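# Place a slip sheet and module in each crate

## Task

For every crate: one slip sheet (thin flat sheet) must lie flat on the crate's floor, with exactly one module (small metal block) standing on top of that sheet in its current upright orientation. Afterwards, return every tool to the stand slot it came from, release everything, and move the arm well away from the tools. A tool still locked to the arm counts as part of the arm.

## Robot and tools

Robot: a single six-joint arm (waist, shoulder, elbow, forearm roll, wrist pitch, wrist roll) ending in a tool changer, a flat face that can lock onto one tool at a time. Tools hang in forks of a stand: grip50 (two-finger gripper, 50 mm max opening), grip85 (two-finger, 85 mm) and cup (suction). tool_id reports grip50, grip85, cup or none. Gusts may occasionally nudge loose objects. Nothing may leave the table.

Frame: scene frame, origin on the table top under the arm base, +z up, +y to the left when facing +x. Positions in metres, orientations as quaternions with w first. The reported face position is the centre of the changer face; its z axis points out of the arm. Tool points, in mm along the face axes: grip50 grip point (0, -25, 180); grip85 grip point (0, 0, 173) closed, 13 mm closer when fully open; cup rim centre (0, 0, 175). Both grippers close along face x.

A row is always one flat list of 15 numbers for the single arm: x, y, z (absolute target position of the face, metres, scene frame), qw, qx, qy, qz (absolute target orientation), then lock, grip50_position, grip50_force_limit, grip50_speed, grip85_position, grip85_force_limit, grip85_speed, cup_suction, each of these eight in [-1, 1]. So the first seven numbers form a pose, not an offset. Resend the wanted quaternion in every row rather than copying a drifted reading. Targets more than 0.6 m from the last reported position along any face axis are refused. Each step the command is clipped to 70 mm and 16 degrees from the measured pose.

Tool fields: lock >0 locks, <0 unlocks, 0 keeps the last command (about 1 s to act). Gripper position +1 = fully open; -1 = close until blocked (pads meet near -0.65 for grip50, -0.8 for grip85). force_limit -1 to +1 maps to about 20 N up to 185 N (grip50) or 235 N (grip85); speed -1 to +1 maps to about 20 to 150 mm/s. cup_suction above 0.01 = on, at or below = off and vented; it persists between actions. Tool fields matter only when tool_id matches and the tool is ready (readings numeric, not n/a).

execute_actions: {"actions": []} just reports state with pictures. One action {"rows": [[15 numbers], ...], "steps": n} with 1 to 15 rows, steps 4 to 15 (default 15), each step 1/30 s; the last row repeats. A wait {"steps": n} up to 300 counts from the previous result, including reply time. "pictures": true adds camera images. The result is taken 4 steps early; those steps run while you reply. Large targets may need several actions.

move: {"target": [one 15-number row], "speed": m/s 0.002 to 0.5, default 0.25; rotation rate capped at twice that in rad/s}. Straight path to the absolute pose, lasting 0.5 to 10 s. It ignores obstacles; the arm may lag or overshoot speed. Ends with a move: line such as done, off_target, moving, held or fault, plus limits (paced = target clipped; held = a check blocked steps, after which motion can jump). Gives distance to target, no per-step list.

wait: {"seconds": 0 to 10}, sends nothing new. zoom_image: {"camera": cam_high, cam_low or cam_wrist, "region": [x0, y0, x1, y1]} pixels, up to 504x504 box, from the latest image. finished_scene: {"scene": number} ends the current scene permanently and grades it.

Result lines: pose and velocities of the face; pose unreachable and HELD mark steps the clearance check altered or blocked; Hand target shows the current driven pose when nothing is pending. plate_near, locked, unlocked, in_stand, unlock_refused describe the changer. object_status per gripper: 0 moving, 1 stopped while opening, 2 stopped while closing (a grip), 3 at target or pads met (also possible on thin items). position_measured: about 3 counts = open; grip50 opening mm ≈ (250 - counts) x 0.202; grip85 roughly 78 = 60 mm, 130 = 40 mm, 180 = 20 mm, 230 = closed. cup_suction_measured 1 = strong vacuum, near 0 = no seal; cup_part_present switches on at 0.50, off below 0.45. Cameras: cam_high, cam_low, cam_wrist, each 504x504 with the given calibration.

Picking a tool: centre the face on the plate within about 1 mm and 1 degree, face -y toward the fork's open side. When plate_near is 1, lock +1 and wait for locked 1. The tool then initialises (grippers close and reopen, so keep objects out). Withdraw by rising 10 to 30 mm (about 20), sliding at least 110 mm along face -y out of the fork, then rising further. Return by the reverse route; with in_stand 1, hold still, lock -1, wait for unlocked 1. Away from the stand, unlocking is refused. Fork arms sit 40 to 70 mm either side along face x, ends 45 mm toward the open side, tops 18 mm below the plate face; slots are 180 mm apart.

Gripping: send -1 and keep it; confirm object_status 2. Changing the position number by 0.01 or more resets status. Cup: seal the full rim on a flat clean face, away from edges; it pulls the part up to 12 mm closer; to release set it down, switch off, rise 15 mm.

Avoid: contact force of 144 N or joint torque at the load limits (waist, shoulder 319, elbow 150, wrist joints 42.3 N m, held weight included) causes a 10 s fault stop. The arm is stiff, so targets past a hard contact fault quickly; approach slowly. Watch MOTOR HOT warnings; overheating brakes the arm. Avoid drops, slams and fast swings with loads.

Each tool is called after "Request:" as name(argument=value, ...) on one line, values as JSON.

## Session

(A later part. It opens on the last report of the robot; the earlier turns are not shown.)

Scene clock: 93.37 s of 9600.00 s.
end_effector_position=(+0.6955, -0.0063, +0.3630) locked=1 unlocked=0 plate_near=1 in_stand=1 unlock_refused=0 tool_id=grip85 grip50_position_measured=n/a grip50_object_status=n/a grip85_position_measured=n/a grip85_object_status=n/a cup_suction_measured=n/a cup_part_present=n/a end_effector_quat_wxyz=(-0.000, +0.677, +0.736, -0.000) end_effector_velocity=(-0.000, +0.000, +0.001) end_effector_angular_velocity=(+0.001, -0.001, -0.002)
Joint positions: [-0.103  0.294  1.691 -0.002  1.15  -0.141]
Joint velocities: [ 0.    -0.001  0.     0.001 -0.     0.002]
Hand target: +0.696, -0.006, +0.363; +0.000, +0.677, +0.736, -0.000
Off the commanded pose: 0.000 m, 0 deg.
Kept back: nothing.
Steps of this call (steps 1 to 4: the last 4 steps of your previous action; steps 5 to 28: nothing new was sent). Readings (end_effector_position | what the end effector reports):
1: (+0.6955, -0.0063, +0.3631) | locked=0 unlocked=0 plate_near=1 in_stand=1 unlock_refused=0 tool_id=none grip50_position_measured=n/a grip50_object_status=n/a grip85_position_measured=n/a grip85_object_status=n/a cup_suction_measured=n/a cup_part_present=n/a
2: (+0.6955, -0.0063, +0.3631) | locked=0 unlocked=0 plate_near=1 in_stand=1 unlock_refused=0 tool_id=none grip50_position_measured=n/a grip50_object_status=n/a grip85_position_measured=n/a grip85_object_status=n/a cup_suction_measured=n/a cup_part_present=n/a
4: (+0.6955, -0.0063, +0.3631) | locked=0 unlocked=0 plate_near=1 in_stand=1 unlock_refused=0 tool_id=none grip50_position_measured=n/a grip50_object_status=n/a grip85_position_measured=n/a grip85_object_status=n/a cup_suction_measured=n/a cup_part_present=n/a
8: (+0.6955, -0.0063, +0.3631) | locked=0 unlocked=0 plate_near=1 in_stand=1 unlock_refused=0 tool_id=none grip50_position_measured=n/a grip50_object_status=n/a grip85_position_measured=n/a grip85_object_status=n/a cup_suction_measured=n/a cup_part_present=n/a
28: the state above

Locked onto grip85. Lift 20 mm.

Request:
move(target=[0.6955,-0.0063,0.383,0,0.6765,0.7364,0,0,1,0,0,1,0,0,0], speed=0.03)

Request:
move(target=[0.571,-0.0169,0.383,0,0.6765,0.7364,0,0,1,0,0,1,0,0,0], speed=0.08)

Scene clock: 94.50 s of 9600.00 s.
end_effector_position=(+0.6954, -0.0063, +0.3830) locked=1 unlocked=0 plate_near=1 in_stand=0 unlock_refused=0 tool_id=grip85 grip50_position_measured=n/a grip50_object_status=n/a grip85_position_measured=n/a grip85_object_status=n/a cup_suction_measured=n/a cup_part_present=n/a end_effector_quat_wxyz=(-0.000, +0.677, +0.736, -0.000) end_effector_velocity=(-0.000, +0.000, +0.001) end_effector_angular_velocity=(-0.000, -0.003, +0.002)
Joint positions: [-0.103  0.281  1.669 -0.002  1.185 -0.141]
Joint velocities: [-0.    -0.002  0.     0.    -0.001 -0.002]
Hand target: +0.695, -0.006, +0.383; -0.000, +0.677, +0.736, +0.000
Off the commanded pose: 0.000 m, 0 deg.
Kept back: nothing.
move: done
camera_calibration (this result's frames):
cam_wrist: T_world_to_cam=[[-0.0512967, 0.996824, 0.0609132, 0.0225245], [0.954372, 0.0309626, 0.29701, -0.722862], [0.294181, 0.0733695, -0.952929, 0.215623], [0, 0, 0, 1]] pos_world=[0.627602, -0.0158915, 0.418799]

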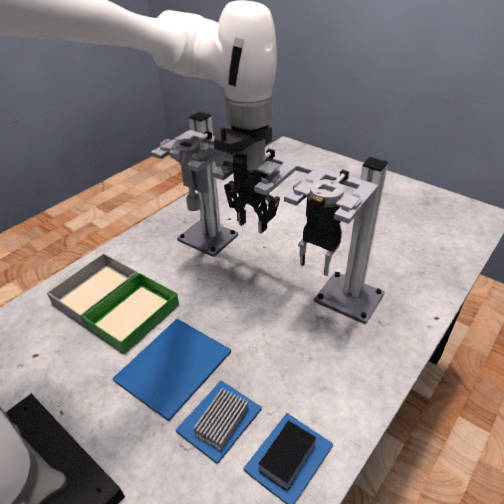

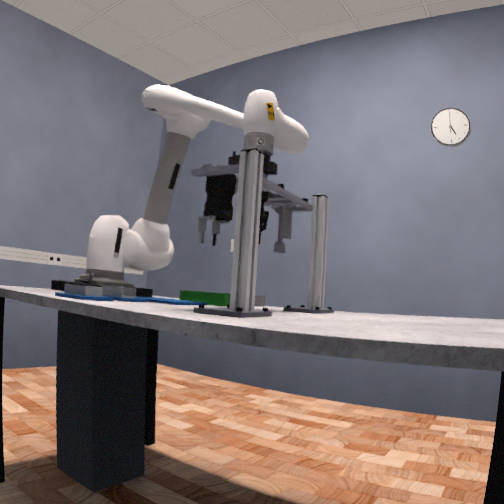

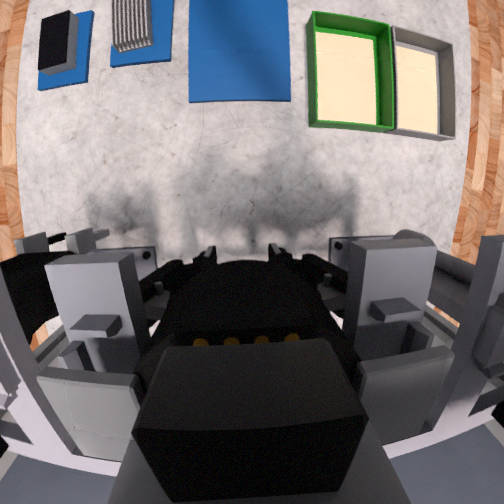

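Scene clock: 96.33 s of 9600.00 s.
end_effector_position=(+0.5711, -0.0169, +0.3828) locked=1 unlocked=0 plate_near=1 in_stand=0 unlock_refused=0 tool_id=grip85 grip50_position_measured=n/a grip50_object_status=n/a grip85_position_measured=n/a grip85_object_status=n/a cup_suction_measured=n/a cup_part_present=n/a end_effector_quat_wxyz=(+0.000, +0.677, +0.736, -0.000) end_effector_velocity=(+0.000, -0.000, -0.001) end_effector_angular_velocity=(-0.001, +0.002, +0.000)
Joint positions: [-0.135  0.093  1.902 -0.002  1.141 -0.173]
Joint velocities: [-0.     0.002  0.    -0.002 -0.001  0.   ]
Hand target: +0.571, -0.017, +0.383; +0.000, +0.677, +0.736, -0.000
Off the commanded pose: 0.000 m, 0 deg.
Kept back: nothing.
move: done
camera_calibration (this result's frames):
cam_wrist: T_world_to_cam=[[-0.0513026, 0.996828, 0.0608511, 0.026669], [0.954353, 0.0309821, 0.29707, -0.60379], [0.294242, 0.0733139, -0.952915, 0.252768], [0, 0, 0, 1]] pos_world=[0.503222, -0.0264091, 0.418611]

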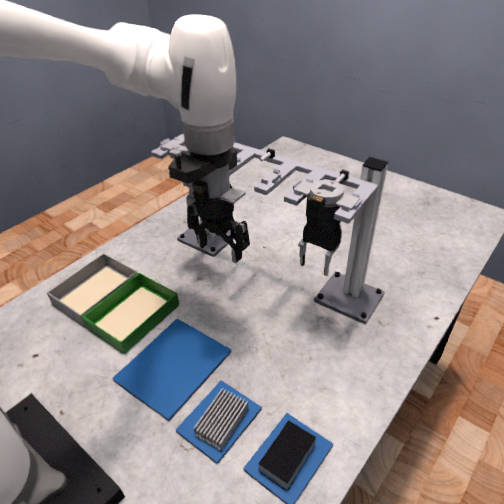

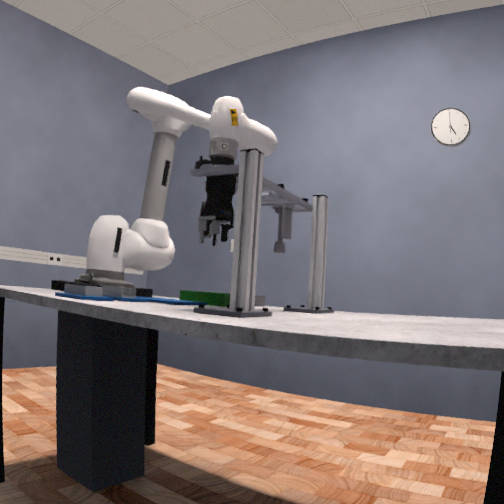

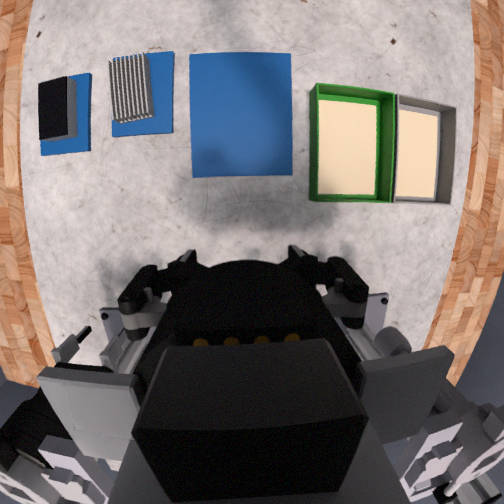

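Request:
move(target=[0.47,-0.20,0.32,0,0.6765,0.7364,0,0,1,0,0,1,0,0,0], speed=0.2)

Scene clock: 98.03 s of 9600.00 s.
end_effector_position=(+0.4701, -0.2001, +0.3199) locked=1 unlocked=0 plate_near=1 in_stand=0 unlock_refused=0 tool_id=grip85 grip50_position_measured=n/a grip50_object_status=n/a grip85_position_measured=3 grip85_object_status=3 cup_suction_measured=n/a cup_part_present=n/a end_effector_quat_wxyz=(+0.000, +0.677, +0.736, -0.000) end_effector_velocity=(-0.000, -0.000, +0.000) end_effector_angular_velocity=(-0.001, -0.001, +0.001)
Joint positions: [-0.517  0.051  2.075  0.     1.008 -0.556]
Joint velocities: [-0.001 -0.     0.    -0.    -0.001 -0.001]
Hand target: +0.470, -0.200, +0.320; +0.000, +0.677, +0.736, -0.000
Off the commanded pose: 0.000 m, 0 deg.
Kept back: nothing.
move: done
camera_calibration (this result's frames):
cam_wrist: T_world_to_cam=[[-0.0512544, 0.996882, 0.0599893, 0.208261], [0.95429, 0.0311769, 0.297251, -0.4831], [0.294454, 0.0724826, -0.952913, 0.235691], [0, 0, 0, 1]] pos_world=[0.402292, -0.209634, 0.355701]

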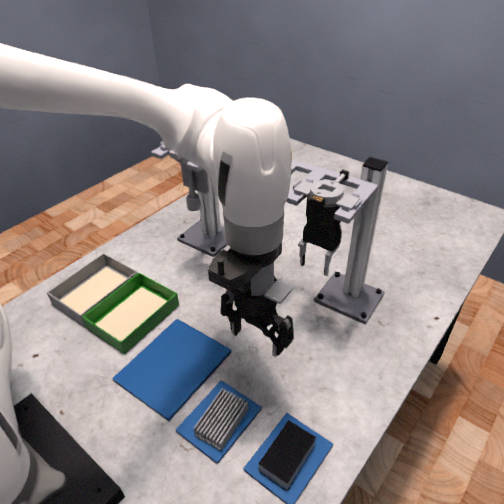

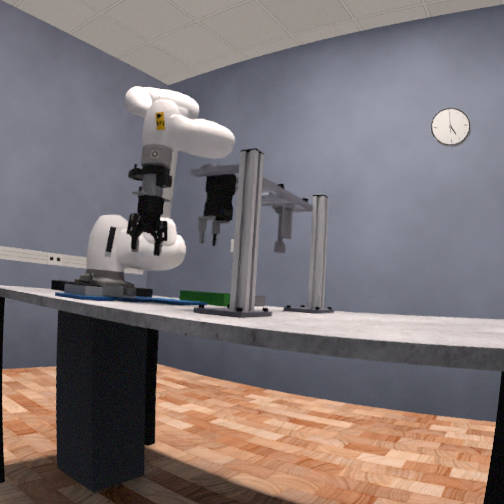

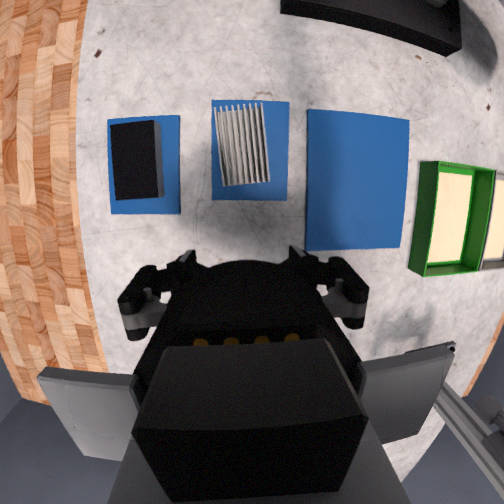

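Request:
zoom_image(camera="cam_wrist", region=[180, 80, 320, 220])

Region (180, 80, 320, 220) of cam_wrist's 504x504 image, scaled by 3.600, with more detail than that image has.

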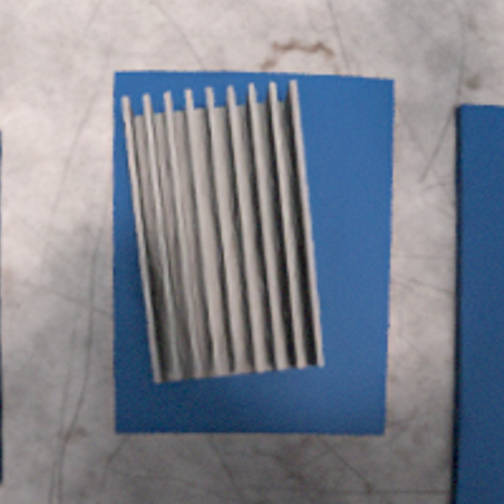

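Request:
move(target=[0.3629,-0.2040,0.25,0,0.6514,0.7587,0,0,1,0,0,1,0,0,0], speed=0.15)

Scene clock: 101.90 s of 9600.00 s.
end_effector_position=(+0.3631, -0.2042, +0.2498) locked=1 unlocked=0 plate_near=1 in_stand=0 unlock_refused=0 tool_id=grip85 grip50_position_measured=n/a grip50_object_status=n/a grip85_position_measured=3 grip85_object_status=3 cup_suction_measured=n/a cup_part_present=n/a end_effector_quat_wxyz=(+0.000, +0.651, +0.759, -0.000) end_effector_velocity=(-0.001, +0.000, +0.000) end_effector_angular_velocity=(-0.001, -0.001, -0.000)
Joint positions: [-0.643 -0.016  2.301  0.002  0.85  -0.75 ]
Joint velocities: [-0.    -0.001  0.001 -0.    -0.     0.   ]
Hand target: +0.363, -0.204, +0.250; +0.000, +0.651, +0.759, -0.000
Off the commanded pose: 0.000 m, 0 deg.
Kept back: nothing.
move: done
camera_calibration (this result's frames):
cam_wrist: T_world_to_cam=[[-0.117963, 0.991172, 0.0605288, 0.233922], [0.950152, 0.0949449, 0.29698, -0.345395], [0.288611, 0.0925442, -0.952963, 0.206953], [0, 0, 0, 1]] pos_world=[0.296042, -0.218216, 0.285635]

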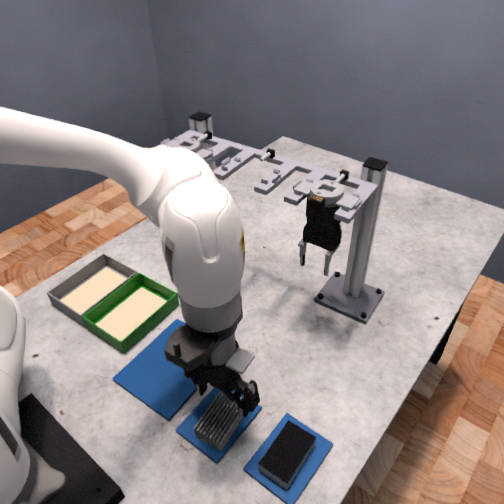

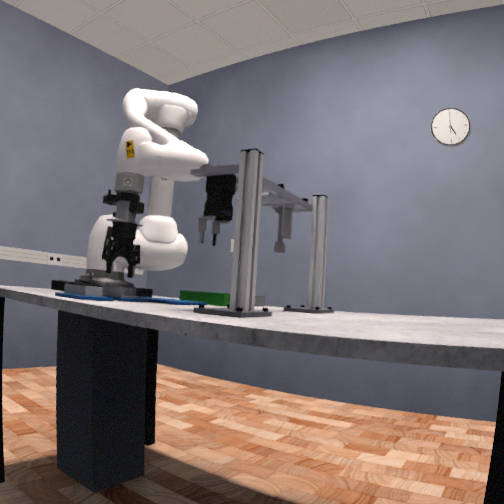

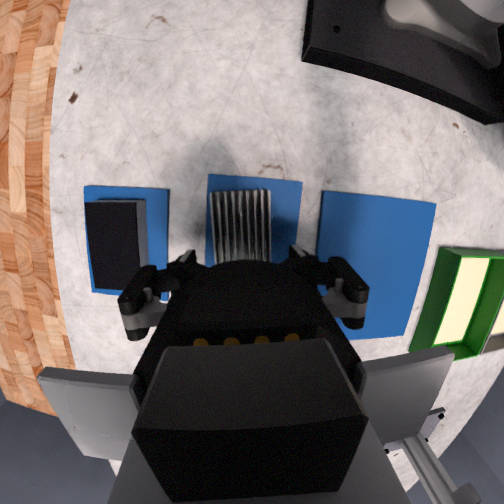

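Request:
zoom_image(camera="cam_wrist", region=[160, 160, 330, 290])

Request:
zoom_image(camera="cam_low", region=[40, 200, 220, 310])

Region (160, 160, 330, 290) of cam_wrist's 504x504 image, scaled by 2.965, with more detail than that image has; it fills the top 385 rows of this view, and the rest is white.

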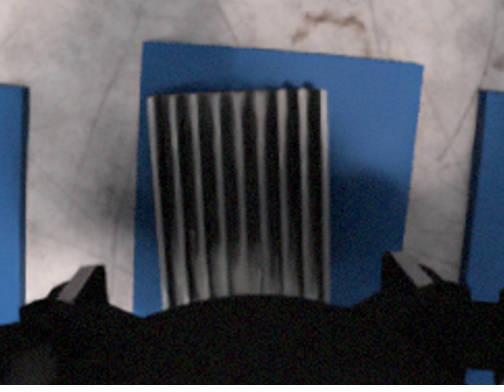

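Region (40, 200, 220, 310) of cam_low's 504x504 image, scaled by 2.800, with more detail than that image has.

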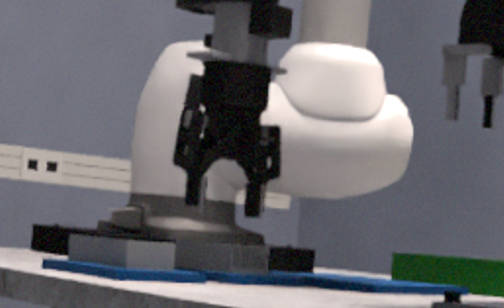

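Request:
move(target=[0.3600,-0.2045,0.212,0,0.6514,0.7587,0,0,1,0,0,1,0,0,0], speed=0.04)

Request:
zoom_image(camera="cam_low", region=[40, 220, 200, 310])

Request:
zoom_image(camera="cam_high", region=[150, 330, 310, 480])

Scene clock: 104.13 s of 9600.00 s.
end_effector_position=(+0.3601, -0.2046, +0.2120) locked=1 unlocked=0 plate_near=1 in_stand=0 unlock_refused=0 tool_id=grip85 grip50_position_measured=n/a grip50_object_status=n/a grip85_position_measured=3 grip85_object_status=3 cup_suction_measured=n/a cup_part_present=n/a end_effector_quat_wxyz=(+0.000, +0.651, +0.759, -0.000) end_effector_velocity=(-0.000, +0.000, -0.000) end_effector_angular_velocity=(-0.000, +0.000, +0.002)
Joint positions: [-0.648  0.038  2.34   0.003  0.757 -0.755]
Joint velocities: [ 0.     0.     0.    -0.001 -0.    -0.001]
Hand target: +0.360, -0.205, +0.212; +0.000, +0.651, +0.759, -0.000
Off the commanded pose: 0.000 m, 0 deg.
Kept back: nothing.
move: done
camera_calibration (this result's frames):
cam_wrist: T_world_to_cam=[[-0.118046, 0.991142, 0.0608436, 0.23624], [0.950142, 0.0949303, 0.297015, -0.331264], [0.288608, 0.0928716, -0.952932, 0.171841], [0, 0, 0, 1]] pos_world=[0.29304, -0.21866, 0.24777]

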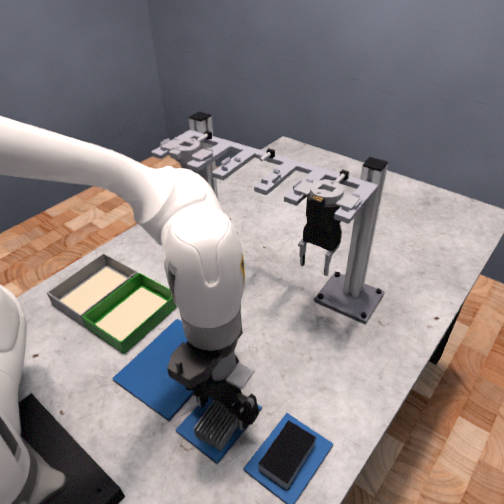

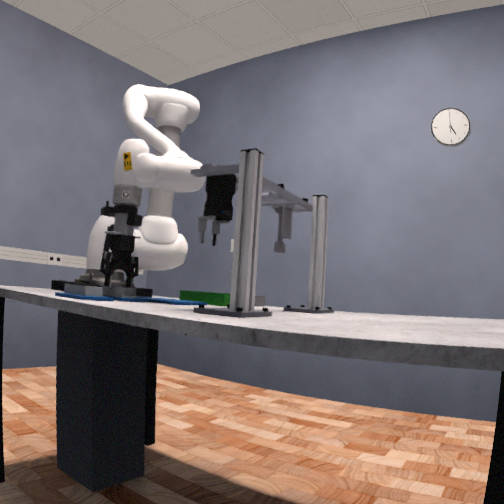

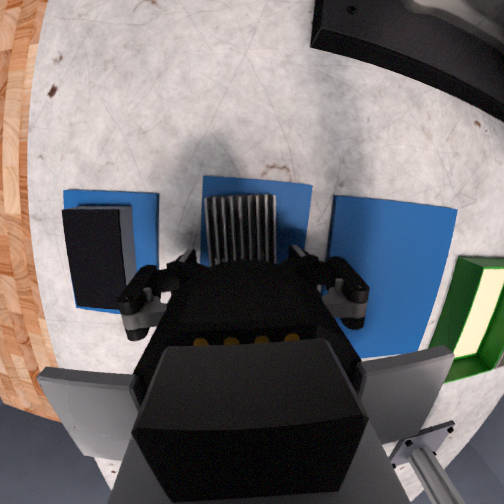

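Region (40, 220, 200, 310) of cam_low's 504x504 image, scaled by 3.150, with more detail than that image has; it fills the top 284 rows of this view, and the rest is white.

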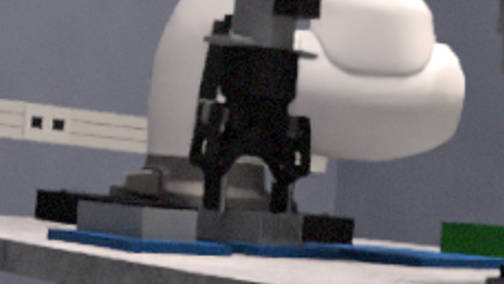

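Region (150, 330, 310, 480) of cam_high's 504x504 image, scaled by 3.150, with more detail than that image has; it fills the top 472 rows of this view, and the rest is white.

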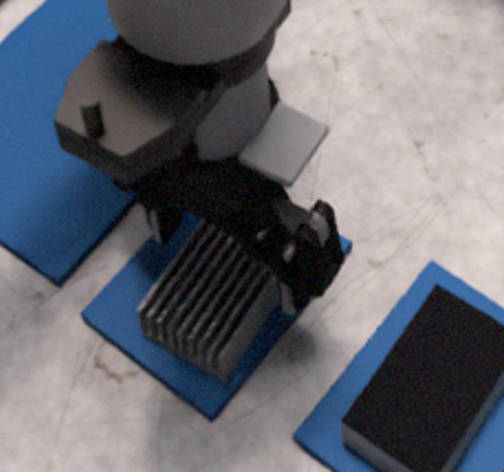

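Request:
move(target=[0.3600,-0.2045,0.198,0,0.6514,0.7587,0,0,1,0,0,1,0,0,0], speed=0.02)

Request:
zoom_image(camera="cam_low", region=[70, 250, 170, 310])

Request:
zoom_image(camera="cam_wrist", region=[160, 160, 330, 290])

Scene clock: 105.30 s of 9600.00 s.
end_effector_position=(+0.3600, -0.2046, +0.1980) locked=1 unlocked=0 plate_near=1 in_stand=0 unlock_refused=0 tool_id=grip85 grip50_position_measured=n/a grip50_object_status=n/a grip85_position_measured=3 grip85_object_status=3 cup_suction_measured=n/a cup_part_present=n/a end_effector_quat_wxyz=(+0.000, +0.651, +0.759, -0.000) end_effector_velocity=(-0.000, +0.000, -0.001) end_effector_angular_velocity=(+0.001, +0.002, +0.001)
Joint positions: [-0.648  0.062  2.351  0.003  0.722 -0.756]
Joint velocities: [-0.     0.002  0.    -0.    -0.    -0.001]
Hand target: +0.360, -0.205, +0.198; +0.000, +0.651, +0.759, -0.000
Off the commanded pose: 0.000 m, 0 deg.
Kept back: nothing.
move: done
camera_calibration (this result's frames):
cam_wrist: T_world_to_cam=[[-0.118038, 0.99114, 0.0608996, 0.237043], [0.950139, 0.0949044, 0.297034, -0.327061], [0.288622, 0.0929244, -0.952923, 0.158548], [0, 0, 0, 1]] pos_world=[0.292973, -0.218636, 0.233797]

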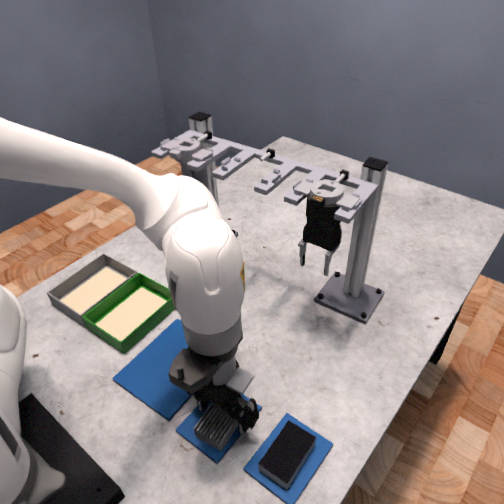

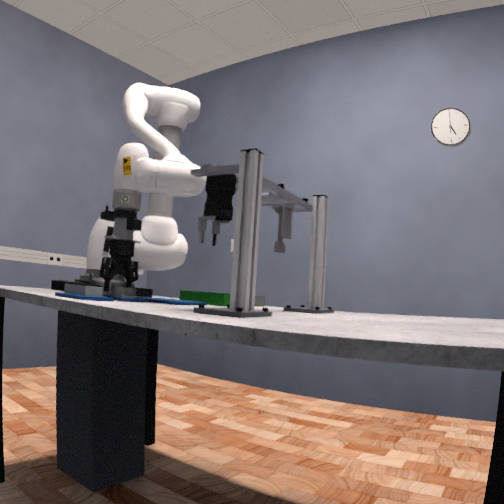

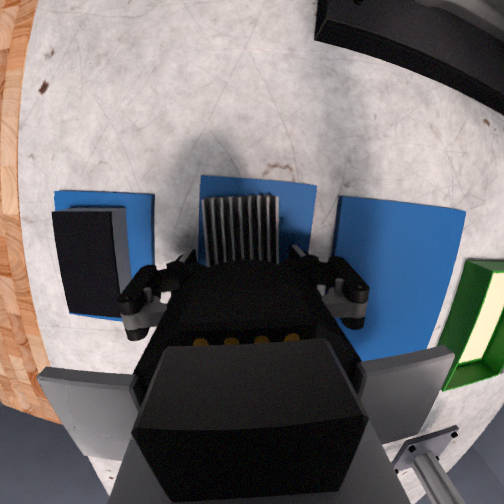

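Region (70, 250, 170, 310) of cam_low's 504x504 image, scaled by 5.040, with more detail than that image has; it fills the top 302 rows of this view, and the rest is white.

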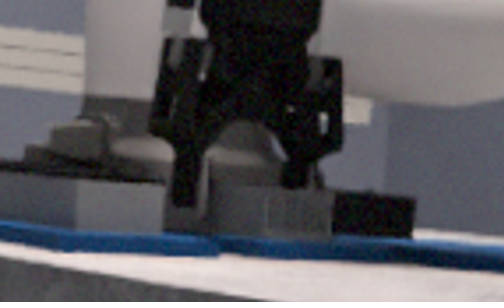

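Region (160, 160, 330, 290) of cam_wrist's 504x504 image, scaled by 2.965, with more detail than that image has; it fills the top 385 rows of this view, and the rest is white.

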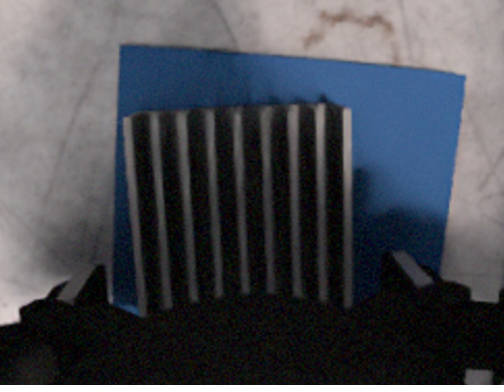

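Request:
move(target=[0.3600,-0.2045,0.195,0,0.6514,0.7587,0,0,1,0,0,1,0,0,0], speed=0.01)

Request:
move(target=[0.3600,-0.2045,0.195,0,0.6514,0.7587,0,0,1,0,0,-1,-0.4,-0.6,0], speed=0.01)

Scene clock: 106.33 s of 9600.00 s.
end_effector_position=(+0.3600, -0.2045, +0.1950) locked=1 unlocked=0 plate_near=1 in_stand=0 unlock_refused=0 tool_id=grip85 grip50_position_measured=n/a grip50_object_status=n/a grip85_position_measured=3 grip85_object_status=3 cup_suction_measured=n/a cup_part_present=n/a end_effector_quat_wxyz=(+0.000, +0.651, +0.759, -0.000) end_effector_velocity=(-0.000, +0.000, -0.000) end_effector_angular_velocity=(+0.001, -0.000, -0.002)
Joint positions: [-0.648  0.067  2.354  0.003  0.715 -0.756]
Joint velocities: [-0.     0.     0.     0.002  0.     0.001]
Hand target: +0.360, -0.205, +0.195; +0.000, +0.651, +0.759, -0.000
Off the commanded pose: 0.000 m, 0 deg.
Kept back: nothing.
move: done
camera_calibration (this result's frames):
cam_wrist: T_world_to_cam=[[-0.118127, 0.991128, 0.0609276, 0.237202], [0.95013, 0.0949811, 0.297039, -0.326148], [0.288616, 0.0929775, -0.95292, 0.15571], [0, 0, 0, 1]] pos_world=[0.292962, -0.218597, 0.230805]

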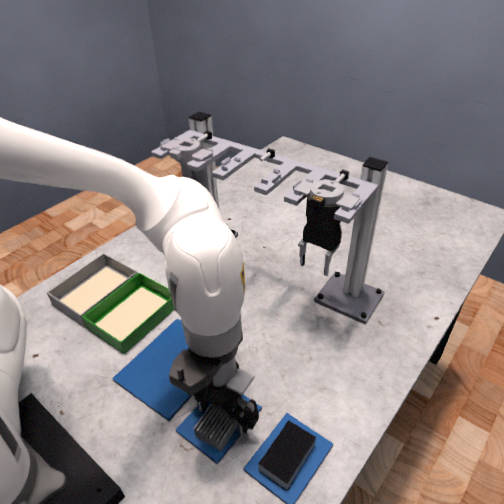

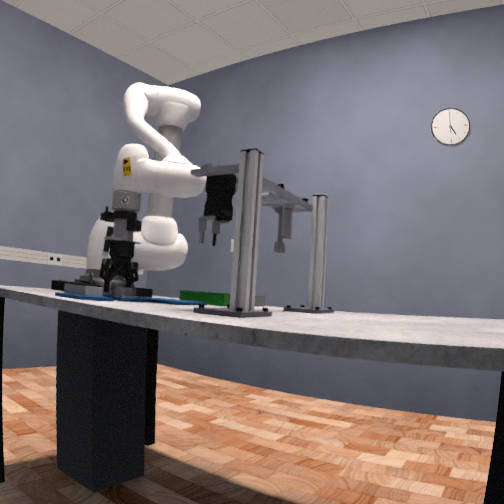

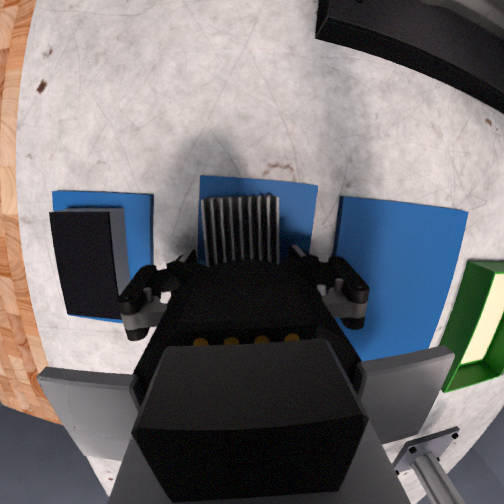

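Scene clock: 116.90 s of 9600.00 s.
end_effector_position=(+0.3622, -0.2059, +0.1980) locked=1 unlocked=0 plate_near=1 in_stand=0 unlock_refused=0 tool_id=grip85 grip50_position_measured=n/a grip50_object_status=n/a grip85_position_measured=79 grip85_object_status=2 cup_suction_measured=n/a cup_part_present=n/a end_effector_quat_wxyz=(+0.001, +0.652, +0.759, +0.000) end_effector_velocity=(-0.000, -0.000, -0.000) end_effector_angular_velocity=(-0.000, +0.001, +0.001)
Joint positions: [-0.648  0.065  2.348  0.004  0.72  -0.756]
Joint velocities: [ 0.     0.001  0.    -0.002 -0.     0.   ]
Hand target: +0.362, -0.206, +0.198; +0.001, +0.652, +0.759, +0.000
Off the commanded pose: 0.004 m, 0 deg.
FORCE FAULT: contact force on the arm reached its limit, and the arm stopped for 10 seconds. The contact can be on any part of the arm, not only on its tool. The arm's remaining commands of this call were not run. The arm holds still and accepts commands again. Move the arm away from the contact; if what it grips holds it there, let go first. Pushing or pulling that hard again can fault the arm again.
Kept back: nothing.
move: fault
camera_calibration (this result's frames):
cam_wrist: T_world_to_cam=[[-0.11785, 0.991252, 0.0594226, 0.238867], [0.949422, 0.0949339, 0.299308, -0.32917], [0.291049, 0.0916904, -0.952304, 0.156818], [0, 0, 0, 1]] pos_world=[0.29503, -0.219907, 0.233667]

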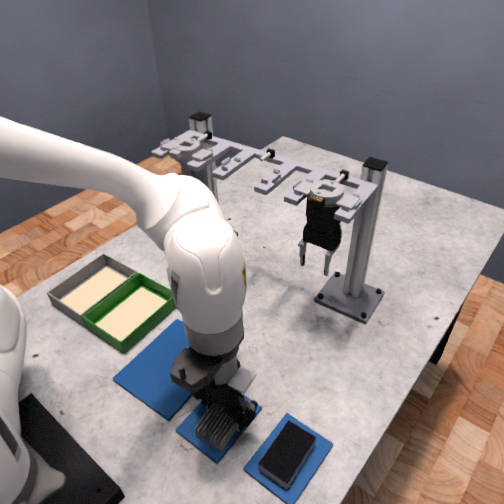

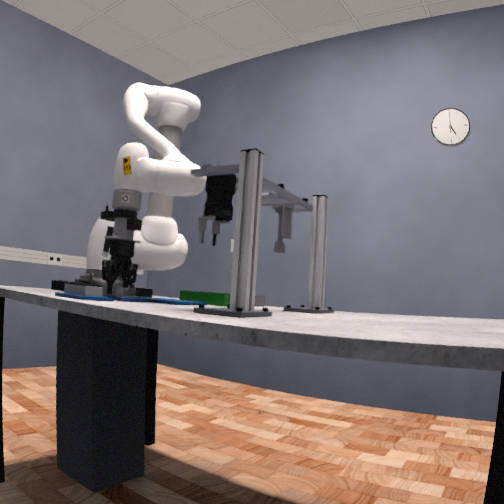

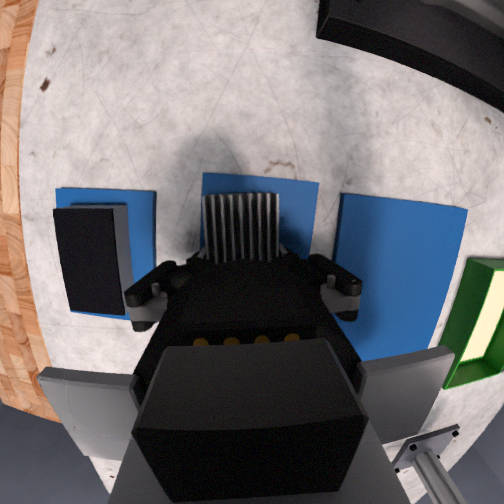

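Request:
zoom_image(camera="cam_low", region=[70, 250, 170, 310])

Request:
zoom_image(camera="cam_high", region=[170, 370, 280, 470])

Request:
zoom_image(camera="cam_wrist", region=[160, 160, 330, 290])

Region (70, 250, 170, 310) of cam_low's 504x504 image, scaled by 5.040, with more detail than that image has; it fills the top 302 rows of this view, and the rest is white.

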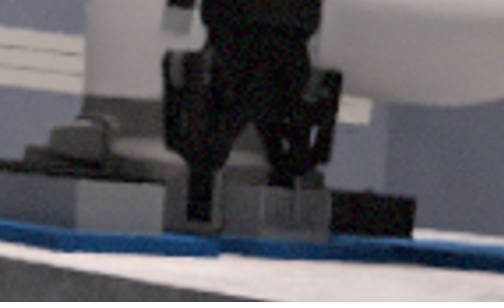

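Region (170, 370, 280, 470) of cam_high's 504x504 image, scaled by 4.582, with more detail than that image has; it fills the top 458 rows of this view, and the rest is white.

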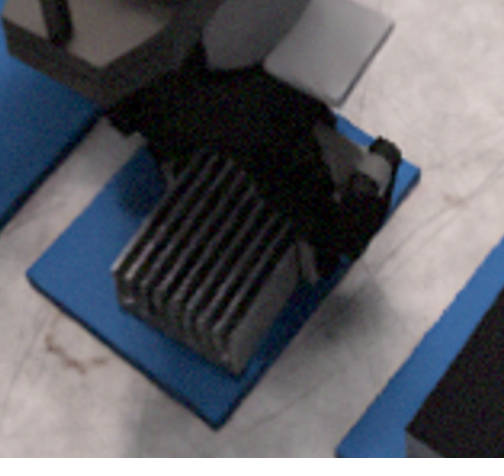

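Region (160, 160, 330, 290) of cam_wrist's 504x504 image, scaled by 2.965, with more detail than that image has; it fills the top 385 rows of this view, and the rest is white.

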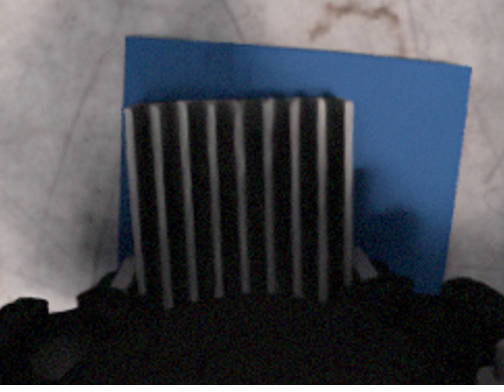

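Request:
move(target=[0.3622,-0.2059,0.215,0,0.6514,0.7587,0,0,1,0,0,-1,-0.4,-0.6,0], speed=0.03)

Request:
zoom_image(camera="cam_low", region=[70, 240, 170, 310])

Scene clock: 119.10 s of 9600.00 s.
end_effector_position=(+0.3622, -0.2059, +0.2150) locked=1 unlocked=0 plate_near=1 in_stand=0 unlock_refused=0 tool_id=grip85 grip50_position_measured=n/a grip50_object_status=n/a grip85_position_measured=80 grip85_object_status=2 cup_suction_measured=n/a cup_part_present=n/a end_effector_quat_wxyz=(-0.000, +0.651, +0.759, +0.000) end_effector_velocity=(-0.000, +0.000, -0.000) end_effector_angular_velocity=(+0.001, +0.001, +0.001)
Joint positions: [-0.647  0.037  2.333  0.003  0.765 -0.755]
Joint velocities: [ 0.     0.001  0.     0.     0.    -0.001]
Hand target: +0.362, -0.206, +0.215; -0.000, +0.651, +0.759, +0.000
Off the commanded pose: 0.000 m, 0 deg.
Kept back: nothing.
move: done
camera_calibration (this result's frames):
cam_wrist: T_world_to_cam=[[-0.118166, 0.991119, 0.0609863, 0.237585], [0.950127, 0.095001, 0.297041, -0.334001], [0.288609, 0.093045, -0.952915, 0.174298], [0, 0, 0, 1]] pos_world=[0.295114, -0.219962, 0.250814]

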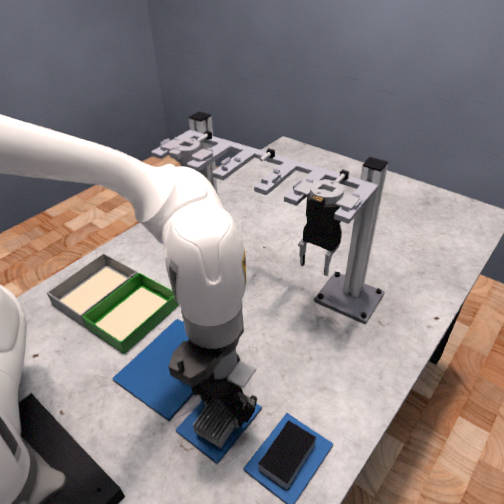

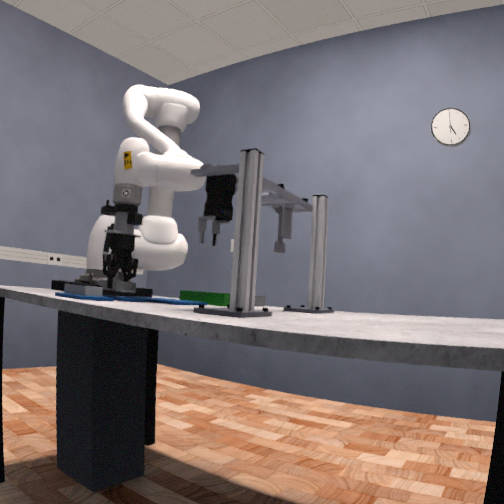

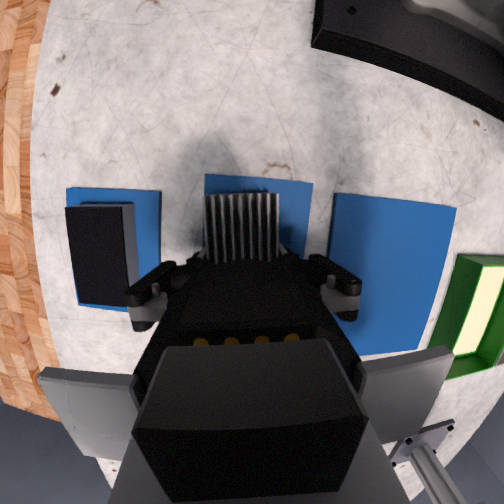

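Region (70, 240, 170, 310) of cam_low's 504x504 image, scaled by 5.040, with more detail than that image has; it fills the top 353 rows of this view, and the rest is white.

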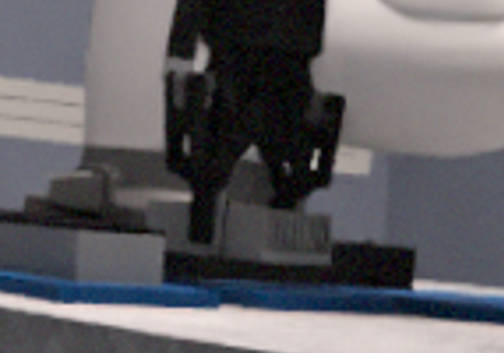

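Request:
move(target=[0.365,-0.195,0.262,0,0.6514,0.7587,0,0,1,0,0,-1,-0.4,-0.6,0], speed=0.1)

Request:
move(target=[0.4404,0.1611,0.255,0,0.6842,0.7293,0,0,1,0,0,-1,-0.4,-0.6,0], speed=0.2)

Scene clock: 120.10 s of 9600.00 s.
end_effector_position=(+0.3649, -0.1949, +0.2620) locked=1 unlocked=0 plate_near=1 in_stand=0 unlock_refused=0 tool_id=grip85 grip50_position_measured=n/a grip50_object_status=n/a grip85_position_measured=80 grip85_object_status=2 cup_suction_measured=n/a cup_part_present=n/a end_effector_quat_wxyz=(-0.000, +0.651, +0.759, +0.000) end_effector_velocity=(+0.000, +0.000, +0.001) end_effector_angular_velocity=(-0.000, -0.001, +0.000)
Joint positions: [-0.622 -0.038  2.294  0.002  0.879 -0.729]
Joint velocities: [ 0.001 -0.001 -0.     0.     0.     0.   ]
Hand target: +0.365, -0.195, +0.262; -0.000, +0.651, +0.759, +0.000
Off the commanded pose: 0.000 m, 0 deg.
Kept back: nothing.
move: done
camera_calibration (this result's frames):
cam_wrist: T_world_to_cam=[[-0.118241, 0.991103, 0.0611109, 0.22416], [0.950123, 0.095037, 0.297041, -0.351601], [0.28859, 0.0931855, -0.952907, 0.217316], [0, 0, 0, 1]] pos_world=[0.297854, -0.209001, 0.297823]

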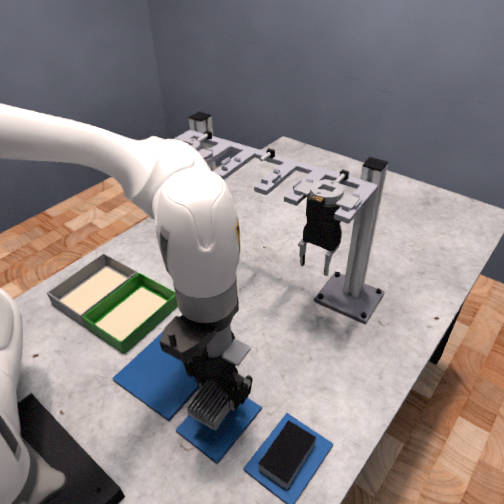

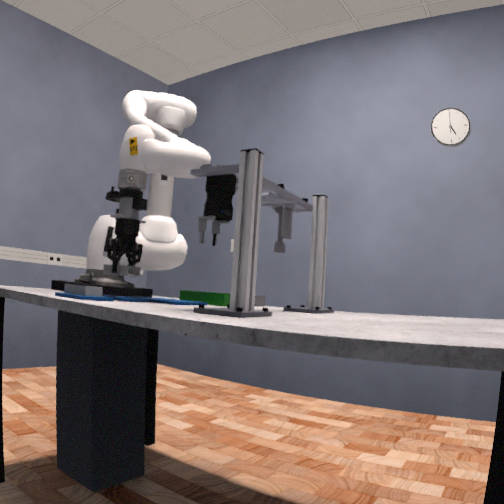

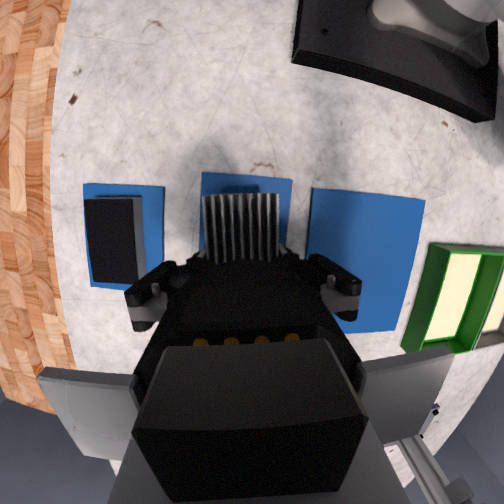

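Scene clock: 122.27 s of 9600.00 s.
end_effector_position=(+0.4405, +0.1615, +0.2551) locked=1 unlocked=0 plate_near=1 in_stand=0 unlock_refused=0 tool_id=grip85 grip50_position_measured=n/a grip50_object_status=n/a grip85_position_measured=80 grip85_object_status=2 cup_suction_measured=n/a cup_part_present=n/a end_effector_quat_wxyz=(-0.001, +0.684, +0.729, +0.000) end_effector_velocity=(+0.000, +0.000, -0.000) end_effector_angular_velocity=(+0.000, +0.001, -0.002)
Joint positions: [ 0.234  0.062  2.209 -0.002  0.865  0.218]
Joint velocities: [-0.     0.001 -0.     0.001  0.     0.001]
Hand target: +0.441, +0.162, +0.255; -0.001, +0.684, +0.729, +0.000
Off the commanded pose: 0.000 m, 0 deg.
Kept back: nothing.
move: done
camera_calibration (this result's frames):
cam_wrist: T_world_to_cam=[[-0.0303897, 0.99757, 0.0626914, -0.159858], [0.95497, 0.0104575, 0.296519, -0.443575], [0.295143, 0.0688795, -0.952967, 0.156723], [0, 0, 0, 1]] pos_world=[0.372487, 0.153314, 0.290902]

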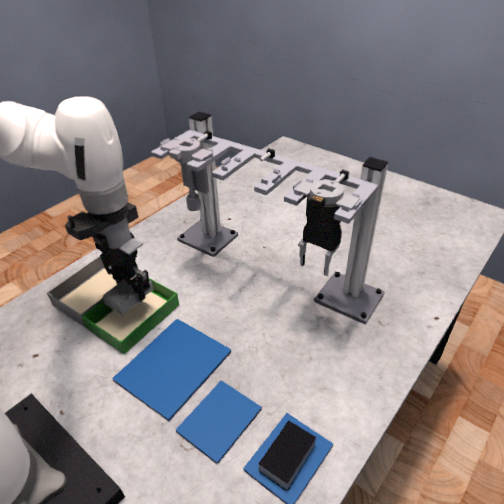

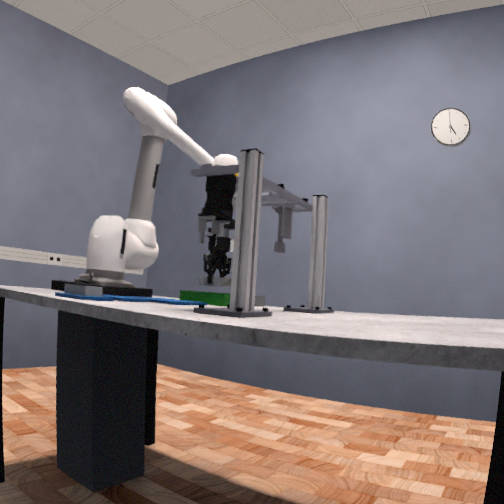

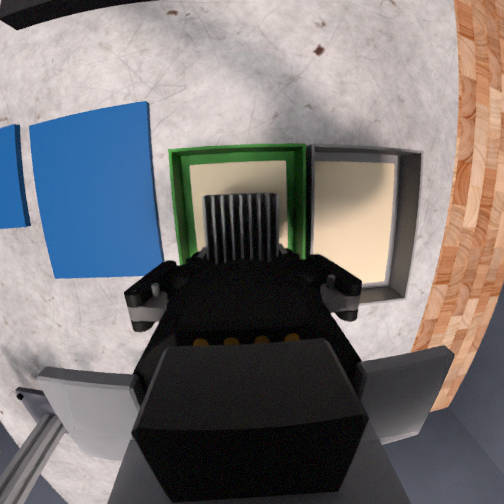

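Request:
zoom_image(camera="cam_low", region=[170, 230, 270, 310])

Region (170, 230, 270, 310) of cam_low's 504x504 image, scaled by 5.040, with more detail than that image has; it fills the top 403 rows of this view, and the rest is white.

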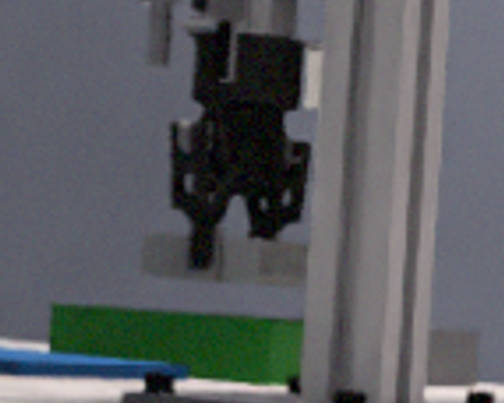

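Request:
move(target=[0.4404,0.1611,0.200,0,0.6842,0.7293,0,0,1,0,0,-1,-0.4,-0.6,0], speed=0.05)

Request:
zoom_image(camera="cam_high", region=[40, 230, 200, 360])

Request:
zoom_image(camera="cam_wrist", region=[120, 110, 370, 300])

Scene clock: 123.97 s of 9600.00 s.
end_effector_position=(+0.4406, +0.1611, +0.2000) locked=1 unlocked=0 plate_near=1 in_stand=0 unlock_refused=0 tool_id=grip85 grip50_position_measured=n/a grip50_object_status=n/a grip85_position_measured=80 grip85_object_status=2 cup_suction_measured=n/a cup_part_present=n/a end_effector_quat_wxyz=(+0.000, +0.684, +0.729, -0.000) end_effector_velocity=(-0.000, -0.000, -0.000) end_effector_angular_velocity=(+0.000, -0.000, -0.001)
Joint positions: [ 0.234  0.14   2.255 -0.006  0.741  0.22 ]
Joint velocities: [-0.    -0.     0.     0.    -0.     0.001]
Hand target: +0.441, +0.161, +0.200; +0.000, +0.684, +0.729, -0.000
Off the commanded pose: 0.000 m, 0 deg.
Kept back: nothing.
move: done
camera_calibration (this result's frames):
cam_wrist: T_world_to_cam=[[-0.0303443, 0.997686, 0.0608369, -0.155677], [0.954782, 0.0109224, 0.297106, -0.427401], [0.295755, 0.0671015, -0.952904, 0.104207], [0, 0, 0, 1]] pos_world=[0.372531, 0.152992, 0.235753]

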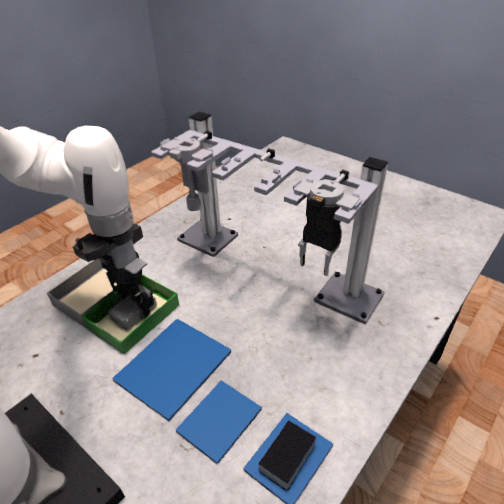

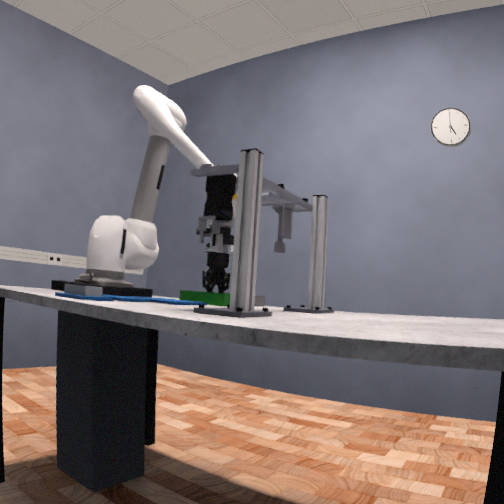

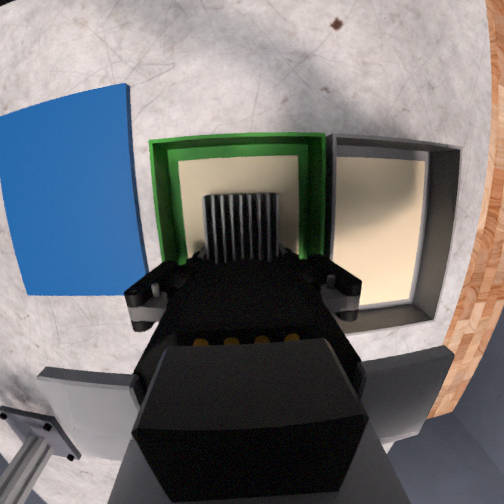

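Region (40, 230, 200, 360) of cam_high's 504x504 image, scaled by 3.150, with more detail than that image has; it fills the top 410 rows of this view, and the rest is white.

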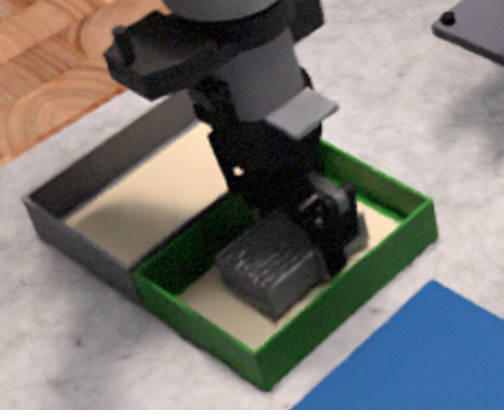

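Region (120, 110, 370, 300) of cam_wrist's 504x504 image, scaled by 2.016, with more detail than that image has; it fills the top 383 rows of this view, and the rest is white.

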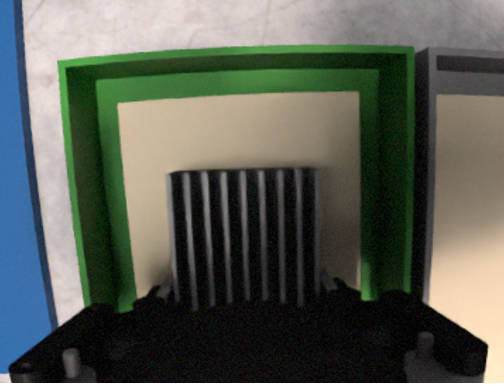

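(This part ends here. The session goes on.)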